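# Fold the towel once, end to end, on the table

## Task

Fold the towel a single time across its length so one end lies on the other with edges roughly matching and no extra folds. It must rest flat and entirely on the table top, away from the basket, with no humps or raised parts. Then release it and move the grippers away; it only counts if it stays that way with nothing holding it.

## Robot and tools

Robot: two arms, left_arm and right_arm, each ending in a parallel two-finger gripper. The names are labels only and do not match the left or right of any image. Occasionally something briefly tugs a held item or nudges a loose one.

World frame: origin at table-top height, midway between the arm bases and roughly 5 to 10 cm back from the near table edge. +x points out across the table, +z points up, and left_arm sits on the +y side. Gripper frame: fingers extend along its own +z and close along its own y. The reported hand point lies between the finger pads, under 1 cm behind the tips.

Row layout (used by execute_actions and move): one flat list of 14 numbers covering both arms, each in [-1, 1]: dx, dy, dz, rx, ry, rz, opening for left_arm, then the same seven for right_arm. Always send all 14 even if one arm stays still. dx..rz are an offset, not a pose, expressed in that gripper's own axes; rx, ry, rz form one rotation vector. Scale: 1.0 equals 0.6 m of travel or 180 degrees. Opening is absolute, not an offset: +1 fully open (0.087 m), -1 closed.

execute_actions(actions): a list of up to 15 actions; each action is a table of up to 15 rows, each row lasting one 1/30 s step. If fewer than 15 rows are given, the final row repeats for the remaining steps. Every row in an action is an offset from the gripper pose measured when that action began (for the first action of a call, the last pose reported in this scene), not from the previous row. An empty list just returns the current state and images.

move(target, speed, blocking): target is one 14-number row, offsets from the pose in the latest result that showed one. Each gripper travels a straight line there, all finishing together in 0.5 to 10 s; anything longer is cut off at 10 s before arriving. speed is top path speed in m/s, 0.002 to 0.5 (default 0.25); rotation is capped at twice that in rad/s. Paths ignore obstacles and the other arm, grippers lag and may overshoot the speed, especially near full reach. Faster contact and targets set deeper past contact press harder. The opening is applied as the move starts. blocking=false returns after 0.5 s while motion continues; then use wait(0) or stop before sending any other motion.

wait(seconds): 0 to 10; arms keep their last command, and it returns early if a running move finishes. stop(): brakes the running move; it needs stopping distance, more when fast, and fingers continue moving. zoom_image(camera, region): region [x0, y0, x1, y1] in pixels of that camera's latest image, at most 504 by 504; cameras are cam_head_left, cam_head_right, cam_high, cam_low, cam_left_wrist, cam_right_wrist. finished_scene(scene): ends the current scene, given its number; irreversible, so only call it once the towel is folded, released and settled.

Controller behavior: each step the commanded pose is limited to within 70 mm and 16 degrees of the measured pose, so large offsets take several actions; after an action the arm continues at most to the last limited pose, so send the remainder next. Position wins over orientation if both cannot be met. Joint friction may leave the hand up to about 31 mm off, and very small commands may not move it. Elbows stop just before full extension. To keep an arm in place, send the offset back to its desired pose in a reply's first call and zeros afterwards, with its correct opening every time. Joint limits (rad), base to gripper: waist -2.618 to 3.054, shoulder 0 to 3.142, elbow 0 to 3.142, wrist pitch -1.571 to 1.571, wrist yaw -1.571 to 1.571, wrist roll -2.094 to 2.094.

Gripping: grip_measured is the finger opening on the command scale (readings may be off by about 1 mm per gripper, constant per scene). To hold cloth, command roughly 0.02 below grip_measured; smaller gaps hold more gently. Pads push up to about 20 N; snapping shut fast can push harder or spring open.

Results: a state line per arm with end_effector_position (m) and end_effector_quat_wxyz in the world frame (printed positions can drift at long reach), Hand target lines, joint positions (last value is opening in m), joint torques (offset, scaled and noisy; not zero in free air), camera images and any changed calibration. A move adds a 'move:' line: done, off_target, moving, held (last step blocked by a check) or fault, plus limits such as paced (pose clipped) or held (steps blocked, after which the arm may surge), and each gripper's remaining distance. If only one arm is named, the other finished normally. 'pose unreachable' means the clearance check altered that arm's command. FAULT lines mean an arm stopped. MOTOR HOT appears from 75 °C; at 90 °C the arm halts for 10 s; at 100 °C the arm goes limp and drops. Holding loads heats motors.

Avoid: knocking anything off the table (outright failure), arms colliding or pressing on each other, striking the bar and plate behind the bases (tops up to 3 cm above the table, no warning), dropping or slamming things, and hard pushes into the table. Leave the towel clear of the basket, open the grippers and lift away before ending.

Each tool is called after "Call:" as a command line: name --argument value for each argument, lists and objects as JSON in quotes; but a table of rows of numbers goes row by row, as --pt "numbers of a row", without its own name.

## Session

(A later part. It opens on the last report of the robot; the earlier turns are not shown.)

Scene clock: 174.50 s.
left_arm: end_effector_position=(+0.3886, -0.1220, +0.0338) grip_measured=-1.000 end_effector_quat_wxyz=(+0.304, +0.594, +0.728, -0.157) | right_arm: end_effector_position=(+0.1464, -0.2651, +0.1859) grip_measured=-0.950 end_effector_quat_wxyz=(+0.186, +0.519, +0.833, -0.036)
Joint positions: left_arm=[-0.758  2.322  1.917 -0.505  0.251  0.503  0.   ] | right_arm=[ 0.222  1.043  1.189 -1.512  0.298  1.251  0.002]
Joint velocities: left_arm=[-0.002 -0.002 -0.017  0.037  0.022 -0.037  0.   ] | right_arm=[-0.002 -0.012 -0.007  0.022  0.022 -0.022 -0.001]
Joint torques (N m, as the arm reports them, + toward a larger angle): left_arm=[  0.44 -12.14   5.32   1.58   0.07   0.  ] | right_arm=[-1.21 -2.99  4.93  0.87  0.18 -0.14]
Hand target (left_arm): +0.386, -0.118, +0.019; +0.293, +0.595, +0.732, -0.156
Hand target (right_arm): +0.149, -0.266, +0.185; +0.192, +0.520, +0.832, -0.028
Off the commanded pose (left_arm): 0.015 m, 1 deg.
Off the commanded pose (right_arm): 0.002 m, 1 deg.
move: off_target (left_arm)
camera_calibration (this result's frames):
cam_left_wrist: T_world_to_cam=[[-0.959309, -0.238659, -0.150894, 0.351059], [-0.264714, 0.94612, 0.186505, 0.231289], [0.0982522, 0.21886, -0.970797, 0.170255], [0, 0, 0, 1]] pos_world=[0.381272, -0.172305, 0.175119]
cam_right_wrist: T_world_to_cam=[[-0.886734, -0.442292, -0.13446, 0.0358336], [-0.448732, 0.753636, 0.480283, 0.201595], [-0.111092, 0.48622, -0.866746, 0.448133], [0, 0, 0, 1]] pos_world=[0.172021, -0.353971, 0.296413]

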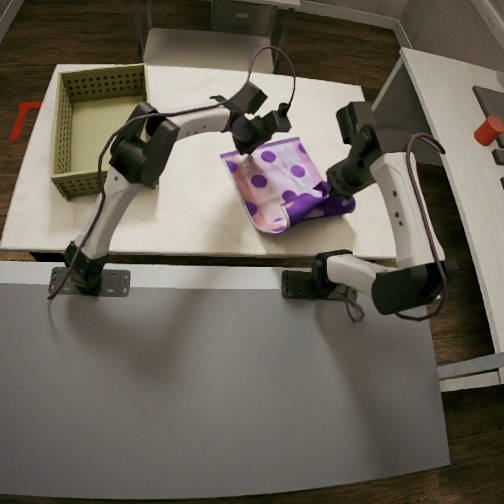

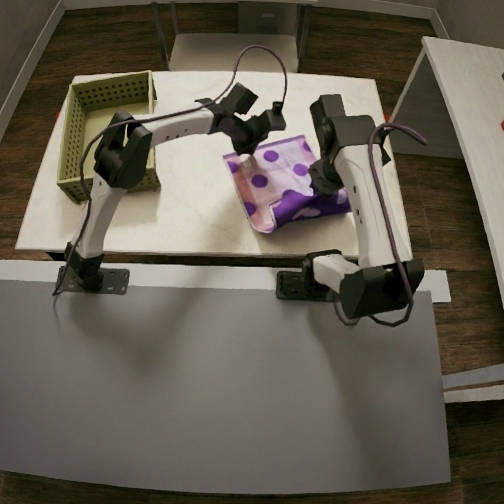

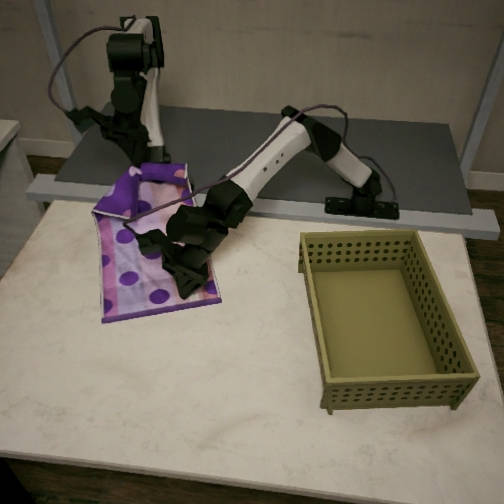

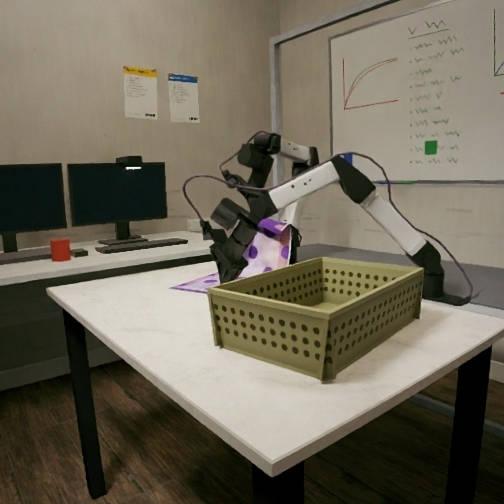

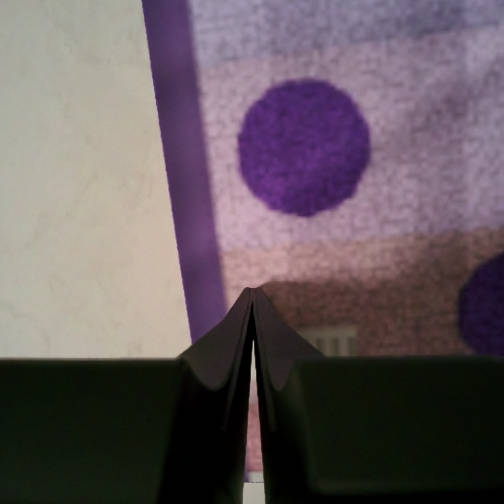

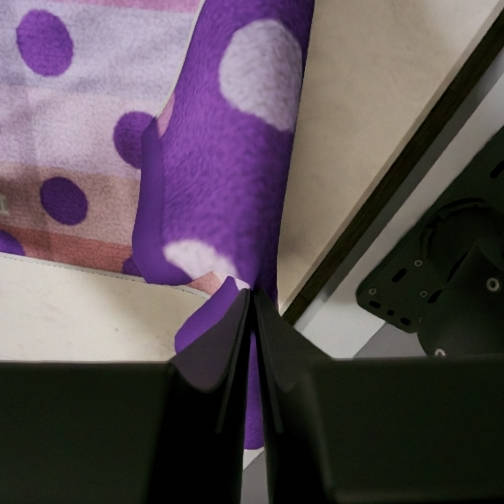

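Call:
move --target '[0.1,0.15,-0.3,0,0,0,-1,0.013,0.2,0.087,0,0,0,-0.98]' --speed 0.1

Call:
move --target '[0,0,0,0,0,0,-1,0.035,0.195,0.14,0,0,0,-0.98]' --speed 0.06

Scene clock: 177.83 s.
left_arm: end_effector_position=(+0.4183, +0.0537, +0.1286) grip_measured=-1.000 end_effector_quat_wxyz=(+0.287, +0.593, +0.736, -0.155) | right_arm: end_effector_position=(+0.2514, -0.2215, +0.1487) grip_measured=-0.950 end_effector_quat_wxyz=(+0.171, +0.519, +0.836, -0.044)
Joint positions: left_arm=[-0.405  2.028  1.856 -0.88   0.442  0.812  0.   ] | right_arm=[ 0.315  1.459  1.304 -1.273  0.305  1.349  0.002]
Joint velocities: left_arm=[-0.007 -0.002  0.022 -0.037 -0.007 -0.007  0.   ] | right_arm=[-0.032 -0.002 -0.027 -0.037 -0.051  0.007 -0.   ]
Joint torques (N m, as the arm reports them, + toward a larger angle): left_arm=[  0.56 -12.39   8.96   1.06   0.26   0.01] | right_arm=[ 0.87 -4.76  8.77  0.75  0.42  0.08]
Hand target (left_arm): +0.421, +0.053, +0.146; +0.304, +0.594, +0.728, -0.154
Hand target (right_arm): +0.263, -0.217, +0.152; +0.185, +0.519, +0.833, -0.036
Off the commanded pose (left_arm): 0.018 m, 2 deg.
Off the commanded pose (right_arm): 0.013 m, 2 deg.
move: off_target (left_arm, right_arm)
camera_calibration (this result's frames):
cam_left_wrist: T_world_to_cam=[[-0.961571, -0.241551, -0.130512, 0.43427], [-0.265402, 0.939496, 0.216585, 0.0520058], [0.0702995, 0.2429, -0.967501, 0.230973], [0, 0, 0, 1]] pos_world=[0.415147, -0.0000642837, 0.268881]
cam_right_wrist: T_world_to_cam=[[-0.890842, -0.441994, -0.105082, 0.139891], [-0.431926, 0.752262, 0.497536, 0.226673], [-0.140859, 0.488613, -0.861055, 0.413459], [0, 0, 0, 1]] pos_world=[0.280766, -0.310708, 0.257933]

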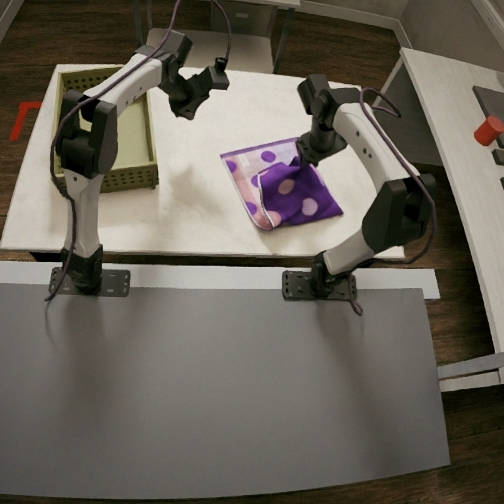

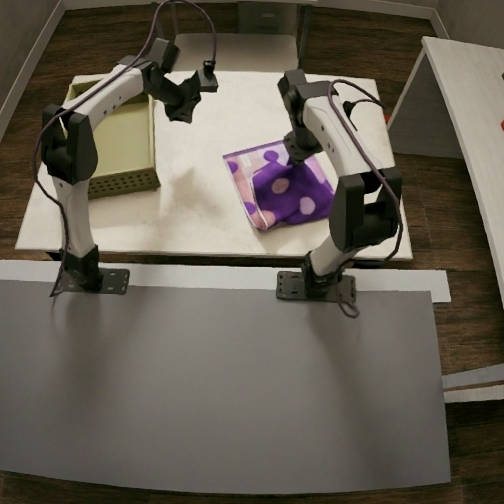

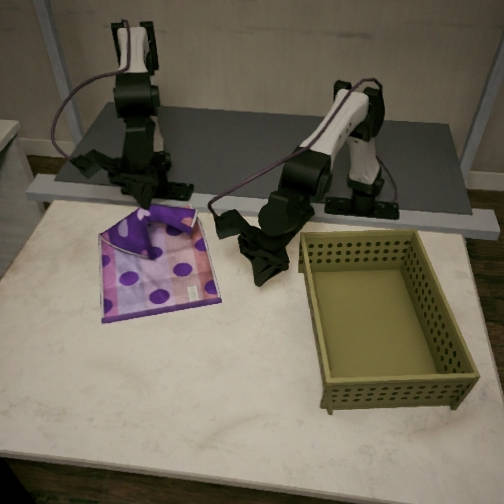

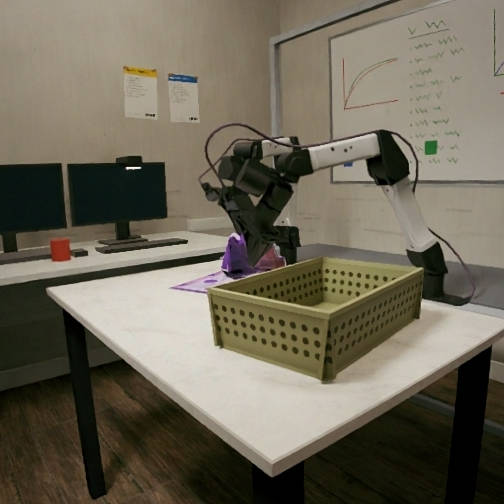

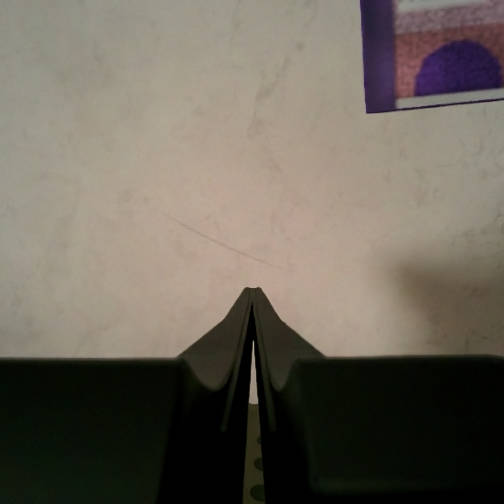

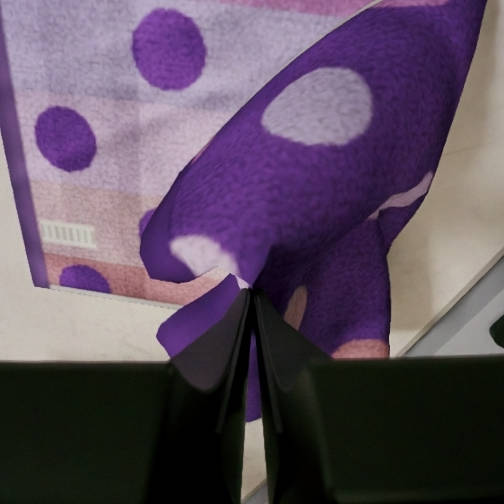

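Scene clock: 180.57 s.
left_arm: end_effector_position=(+0.4183, +0.0537, +0.1286) grip_measured=-1.000 end_effector_quat_wxyz=(+0.287, +0.593, +0.736, -0.155) | right_arm: end_effector_position=(+0.3559, -0.1786, +0.0746) grip_measured=-0.950 end_effector_quat_wxyz=(+0.157, +0.518, +0.839, -0.055)
Joint positions: left_arm=[-0.405  2.028  1.856 -0.88   0.442  0.812  0.   ] | right_arm=[ 0.352  1.929  1.529 -1.075  0.305  1.389  0.002]
Joint velocities: left_arm=[-0.007  0.002  0.007 -0.051  0.037 -0.007  0.   ] | right_arm=[-0.007 -0.002  0.007 -0.022 -0.007 -0.037  0.001]
Joint torques (N m, as the arm reports them, + toward a larger angle): left_arm=[  0.19 -10.96   7.1    1.19   0.18  -0.03] | right_arm=[  0.83 -10.13   8.71   0.66   0.34   0.07]
Hand target (left_arm): +0.418, +0.054, +0.129; +0.287, +0.593, +0.736, -0.155
Hand target (right_arm): +0.367, -0.172, +0.077; +0.171, +0.519, +0.837, -0.044
Off the commanded pose (left_arm): 0.000 m, 0 deg.
Off the commanded pose (right_arm): 0.013 m, 2 deg.
move: off_target (right_arm)
camera_calibration (this result's frames):
cam_left_wrist: T_world_to_cam=[[-0.961616, -0.24125, -0.130743, 0.434318], [-0.265167, 0.939556, 0.216613, 0.0519007], [0.0705825, 0.242967, -0.967463, 0.230846], [0, 0, 0, 1]] pos_world=[0.415116, -0.0000721619, 0.268877]
cam_right_wrist: T_world_to_cam=[[-0.894195, -0.441926, -0.0715339, 0.242916], [-0.41392, 0.75527, 0.508171, 0.269771], [-0.170547, 0.484013, -0.858281, 0.352968], [0, 0, 0, 1]] pos_world=[0.389075, -0.26724, 0.183232]

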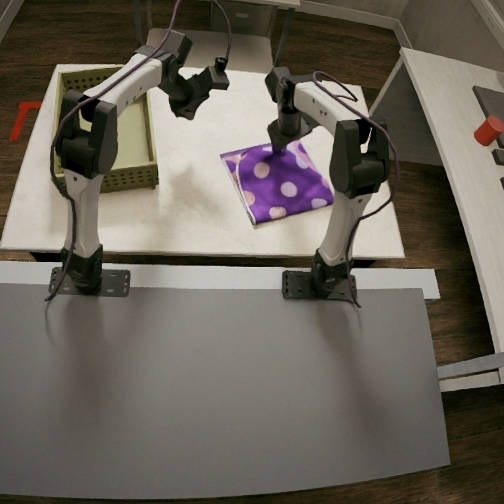

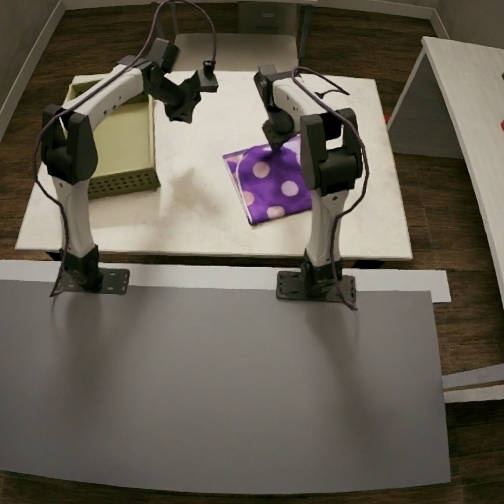

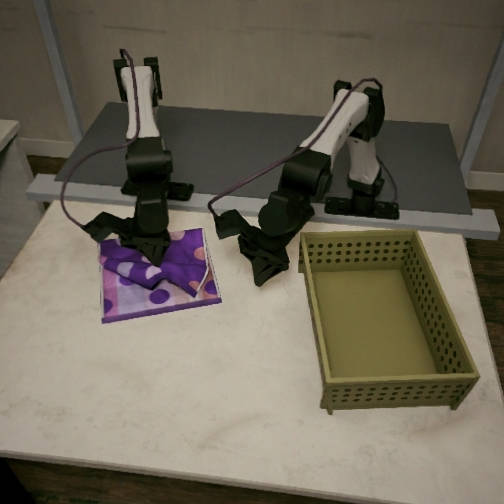

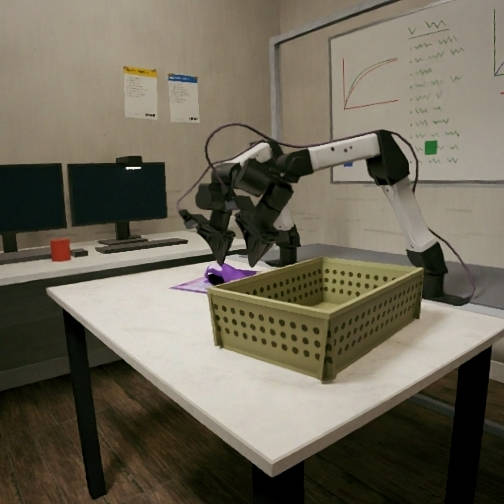

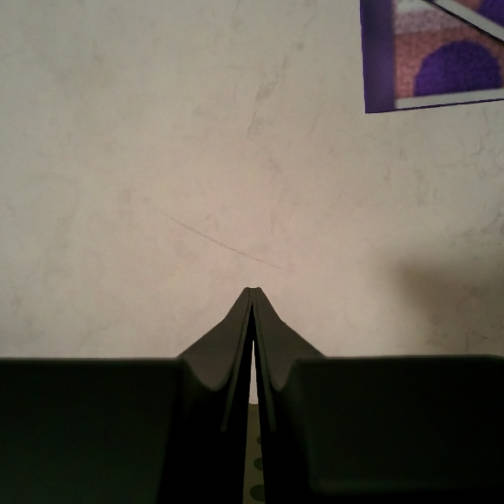

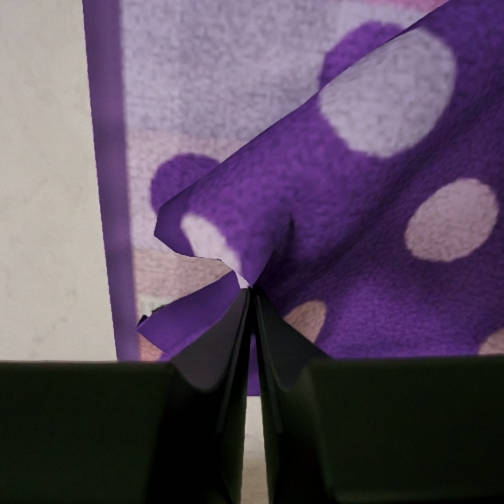

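Call:
move --target '[0,0,0,0,0,0,-1,0.015,0.088,0.068,0,0,0,-0.98]' --speed 0.04

Call:
move --target '[0,0,0,0,0,0,-1,0,0,0,0,0,0,0]'

Call:
move --target '[0,0,0,0,0,0,-1,-0.15,0.03,-0.2,0,0,0,0]' --speed 0.15

Scene clock: 183.10 s.
left_arm: end_effector_position=(+0.4183, +0.0537, +0.1286) grip_measured=-1.000 end_effector_quat_wxyz=(+0.287, +0.593, +0.736, -0.155) | right_arm: end_effector_position=(+0.3984, -0.1656, +0.0381) grip_measured=-0.950 end_effector_quat_wxyz=(+0.148, +0.517, +0.841, -0.066)
Joint positions: left_arm=[-0.405  2.028  1.856 -0.88   0.442  0.812  0.   ] | right_arm=[ 0.352  2.154  1.711 -1.062  0.305  1.39   0.002]
Joint velocities: left_arm=[-0.007 -0.007  0.002 -0.095 -0.007  0.051  0.   ] | right_arm=[-0.002 -0.017  0.002 -0.022 -0.037 -0.051  0.001]
Joint torques (N m, as the arm reports them, + toward a larger angle): left_arm=[  0.32 -11.06   7.13   1.18   0.2    0.  ] | right_arm=[  0.85 -11.95   8.5    0.59   0.27   0.08]
Hand target (left_arm): +0.418, +0.054, +0.129; +0.287, +0.593, +0.736, -0.155
Hand target (right_arm): +0.407, -0.157, +0.038; +0.157, +0.518, +0.839, -0.055
Off the commanded pose (left_arm): 0.000 m, 0 deg.
Off the commanded pose (right_arm): 0.012 m, 2 deg.
move: off_target (right_arm)
camera_calibration (this result's frames):
cam_left_wrist: T_world_to_cam=[[-0.961616, -0.24125, -0.130743, 0.434318], [-0.265167, 0.939556, 0.216613, 0.0519007], [0.0705825, 0.242967, -0.967463, 0.230846], [0, 0, 0, 1]] pos_world=[0.415116, -0.0000721619, 0.268877]
cam_right_wrist: T_world_to_cam=[[-0.896524, -0.440972, -0.0422972, 0.284008], [-0.398204, 0.760357, 0.513119, 0.290453], [-0.19411, 0.476866, -0.857275, 0.330733], [0, 0, 0, 1]] pos_world=[0.434478, -0.253324, 0.146505]

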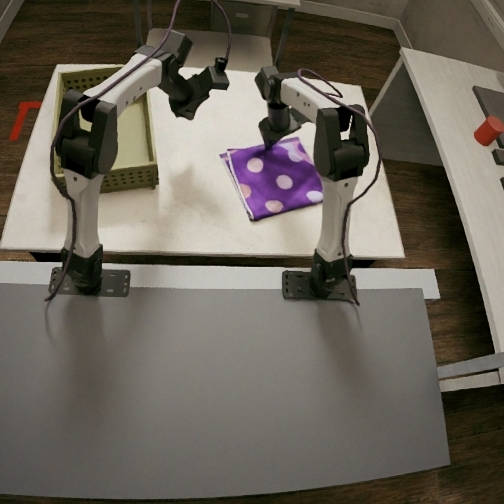

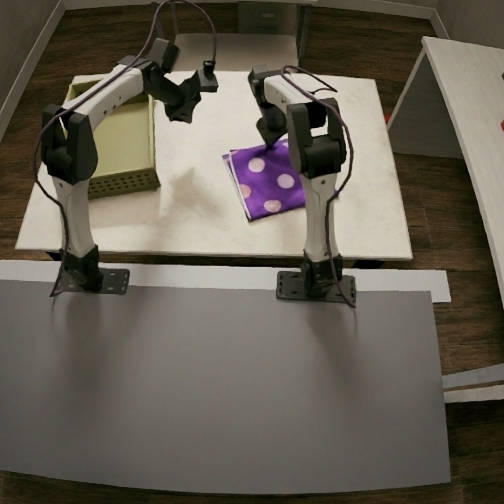

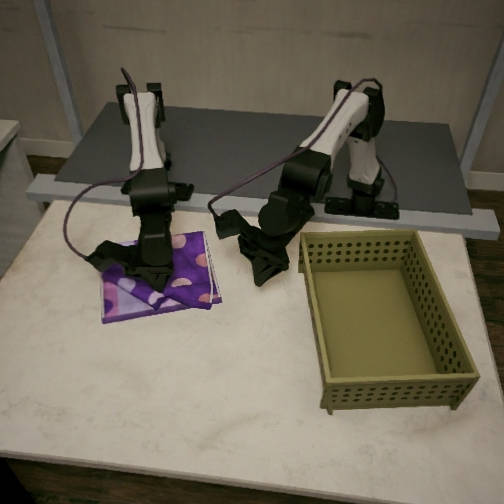

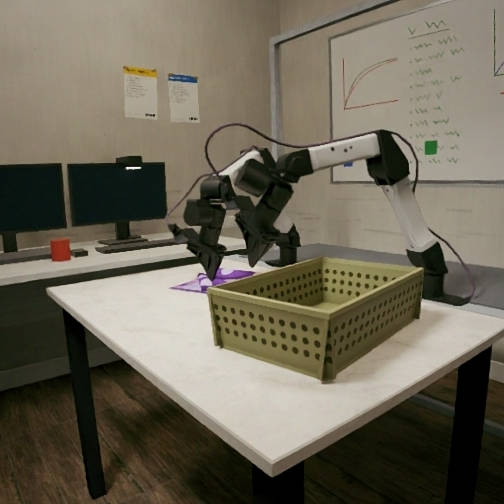

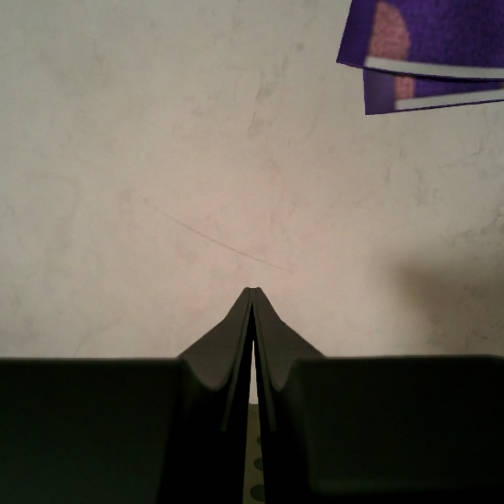

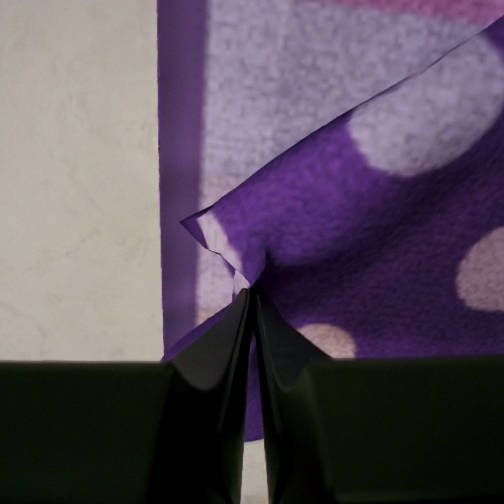

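Scene clock: 183.60 s.
left_arm: end_effector_position=(+0.4183, +0.0537, +0.1286) grip_measured=-1.000 end_effector_quat_wxyz=(+0.287, +0.593, +0.736, -0.155) | right_arm: end_effector_position=(+0.3984, -0.1656, +0.0381) grip_measured=+0.000 end_effector_quat_wxyz=(+0.148, +0.517, +0.841, -0.066)
Joint positions: left_arm=[-0.405  2.028  1.856 -0.88   0.442  0.812  0.   ] | right_arm=[ 0.352  2.154  1.711 -1.062  0.305  1.39   0.044]
Joint velocities: left_arm=[ 0.012 -0.002 -0.007  0.081 -0.022 -0.037  0.   ] | right_arm=[ 0.002 -0.012 -0.027 -0.051  0.051 -0.022  0.001]
Joint torques (N m, as the arm reports them, + toward a larger angle): left_arm=[  0.33 -10.94   6.98   1.18   0.16   0.01] | right_arm=[ -0.14 -13.53   6.6    0.4    0.26  -0.02]
Hand target (left_arm): +0.418, +0.054, +0.129; +0.287, +0.593, +0.736, -0.155
Hand target (right_arm): +0.398, -0.166, +0.038; +0.148, +0.517, +0.841, -0.066
Off the commanded pose (left_arm): 0.000 m, 0 deg.
Off the commanded pose (right_arm): 0.000 m, 0 deg.
move: done
camera_calibration (this result's frames):
cam_left_wrist: T_world_to_cam=[[-0.961616, -0.24125, -0.130743, 0.434318], [-0.265167, 0.939556, 0.216613, 0.0519007], [0.0705825, 0.242967, -0.967463, 0.230846], [0, 0, 0, 1]] pos_world=[0.415116, -0.0000721619, 0.268877]
cam_right_wrist: T_world_to_cam=[[-0.896524, -0.440972, -0.0422972, 0.284008], [-0.398204, 0.760357, 0.513119, 0.290453], [-0.19411, 0.476866, -0.857275, 0.330733], [0, 0, 0, 1]] pos_world=[0.434478, -0.253324, 0.146505]

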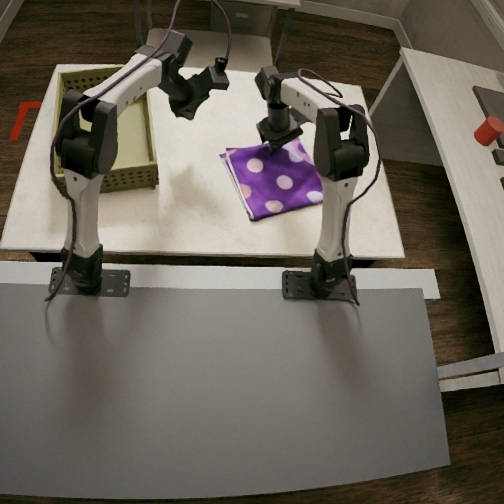

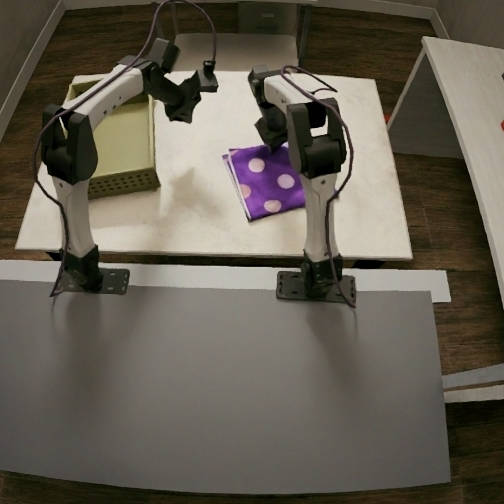

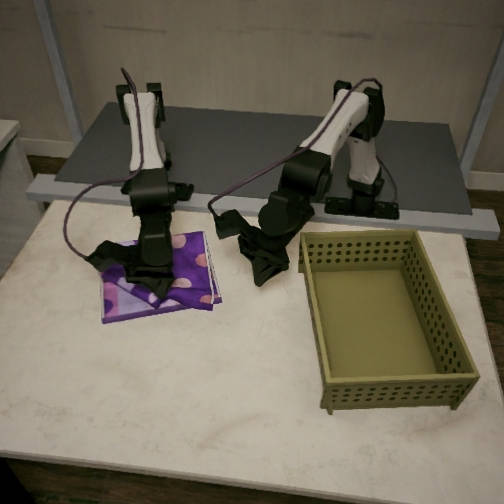

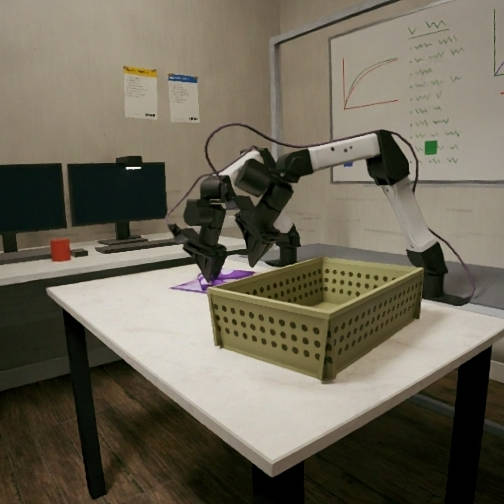

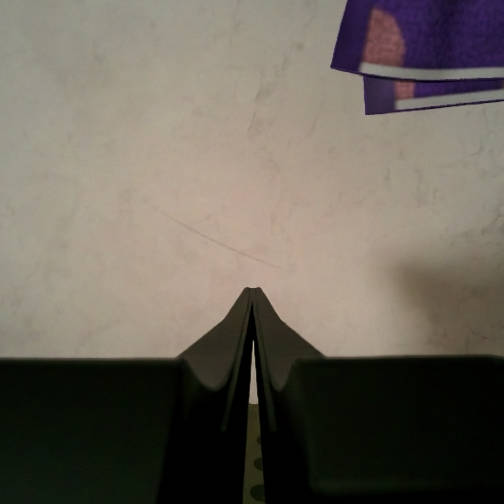

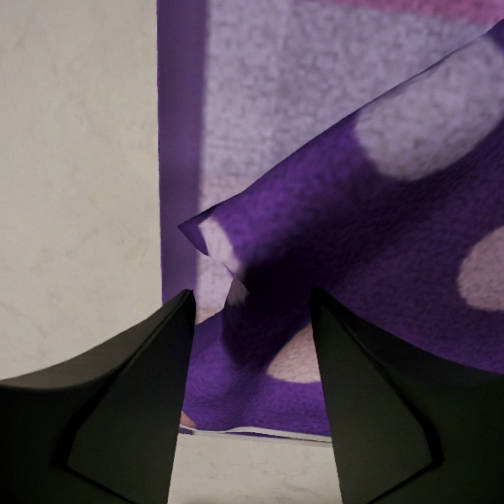

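Scene clock: 185.13 s.
left_arm: end_effector_position=(+0.4183, +0.0537, +0.1286) grip_measured=-1.000 end_effector_quat_wxyz=(+0.287, +0.593, +0.736, -0.155) | right_arm: end_effector_position=(+0.4293, -0.1986, +0.1769) grip_measured=+0.000 end_effector_quat_wxyz=(+0.176, +0.514, +0.838, -0.041)
Joint positions: left_arm=[-0.405  2.028  1.856 -0.88   0.442  0.812  0.   ] | right_arm=[ 0.259  2.248  2.414 -1.564  0.299  1.279  0.044]
Joint velocities: left_arm=[ 0.002  0.012  0.002 -0.095 -0.007  0.022  0.   ] | right_arm=[ 0.012 -0.007  0.022 -0.022  0.007  0.022 -0.   ]
Joint torques (N m, as the arm reports them, + toward a larger angle): left_arm=[  0.37 -10.89   7.16   1.2    0.19   0.01] | right_arm=[ -0.96 -13.92   7.88   0.55   0.18  -0.14]
Hand target (left_arm): +0.418, +0.054, +0.129; +0.287, +0.593, +0.736, -0.155
Hand target (right_arm): +0.430, -0.202, +0.181; +0.177, +0.514, +0.839, -0.037
Off the commanded pose (left_arm): 0.000 m, 0 deg.
Off the commanded pose (right_arm): 0.006 m, 4 deg.
joint sent to its limit (right arm) — the command would take joint 4 (wrist pitch) past its lower limit, so that joint was sent only as far as its limit.
move: off_target (right_arm)
camera_calibration (this result's frames):
cam_left_wrist: T_world_to_cam=[[-0.961616, -0.24125, -0.130743, 0.434318], [-0.265167, 0.939556, 0.216613, 0.0519007], [0.0705825, 0.242967, -0.967463, 0.230846], [0, 0, 0, 1]] pos_world=[0.415116, -0.0000721619, 0.268877]
cam_right_wrist: T_world_to_cam=[[-0.884845, -0.451985, -0.112955, 0.308342], [-0.445199, 0.748882, 0.490891, 0.278453], [-0.137285, 0.48465, -0.863868, 0.449777], [0, 0, 0, 1]] pos_world=[0.45855, -0.287147, 0.286687]

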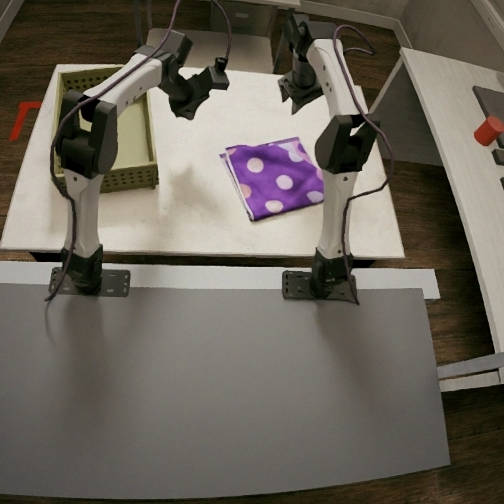

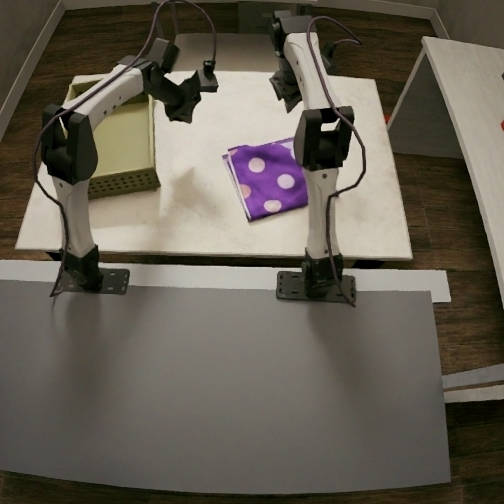

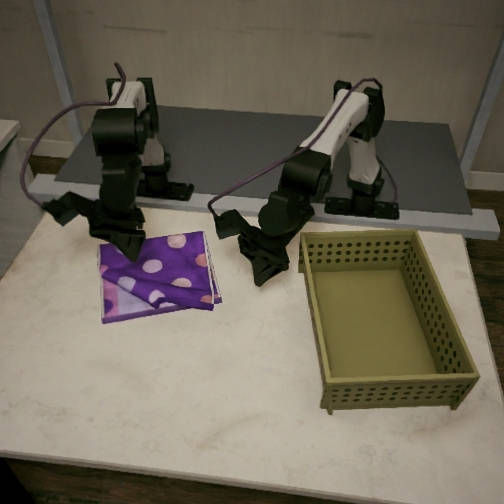

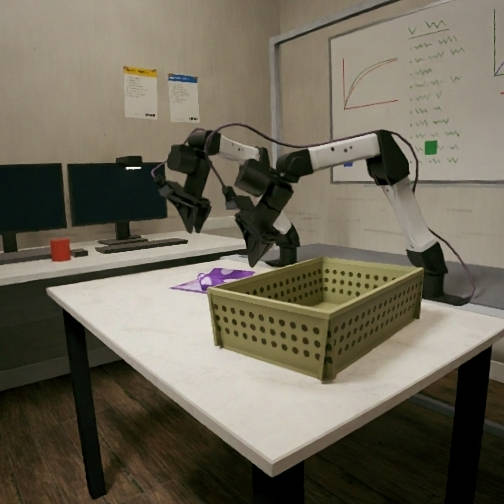

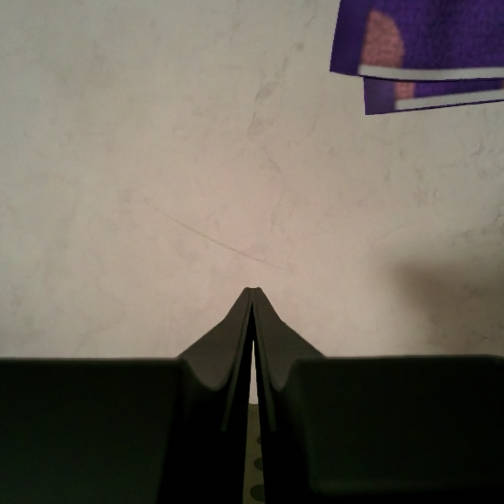

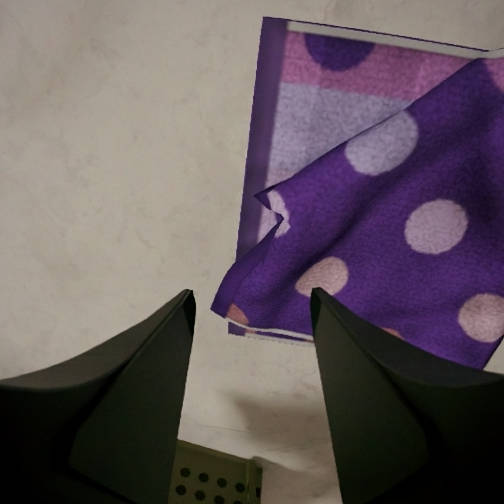

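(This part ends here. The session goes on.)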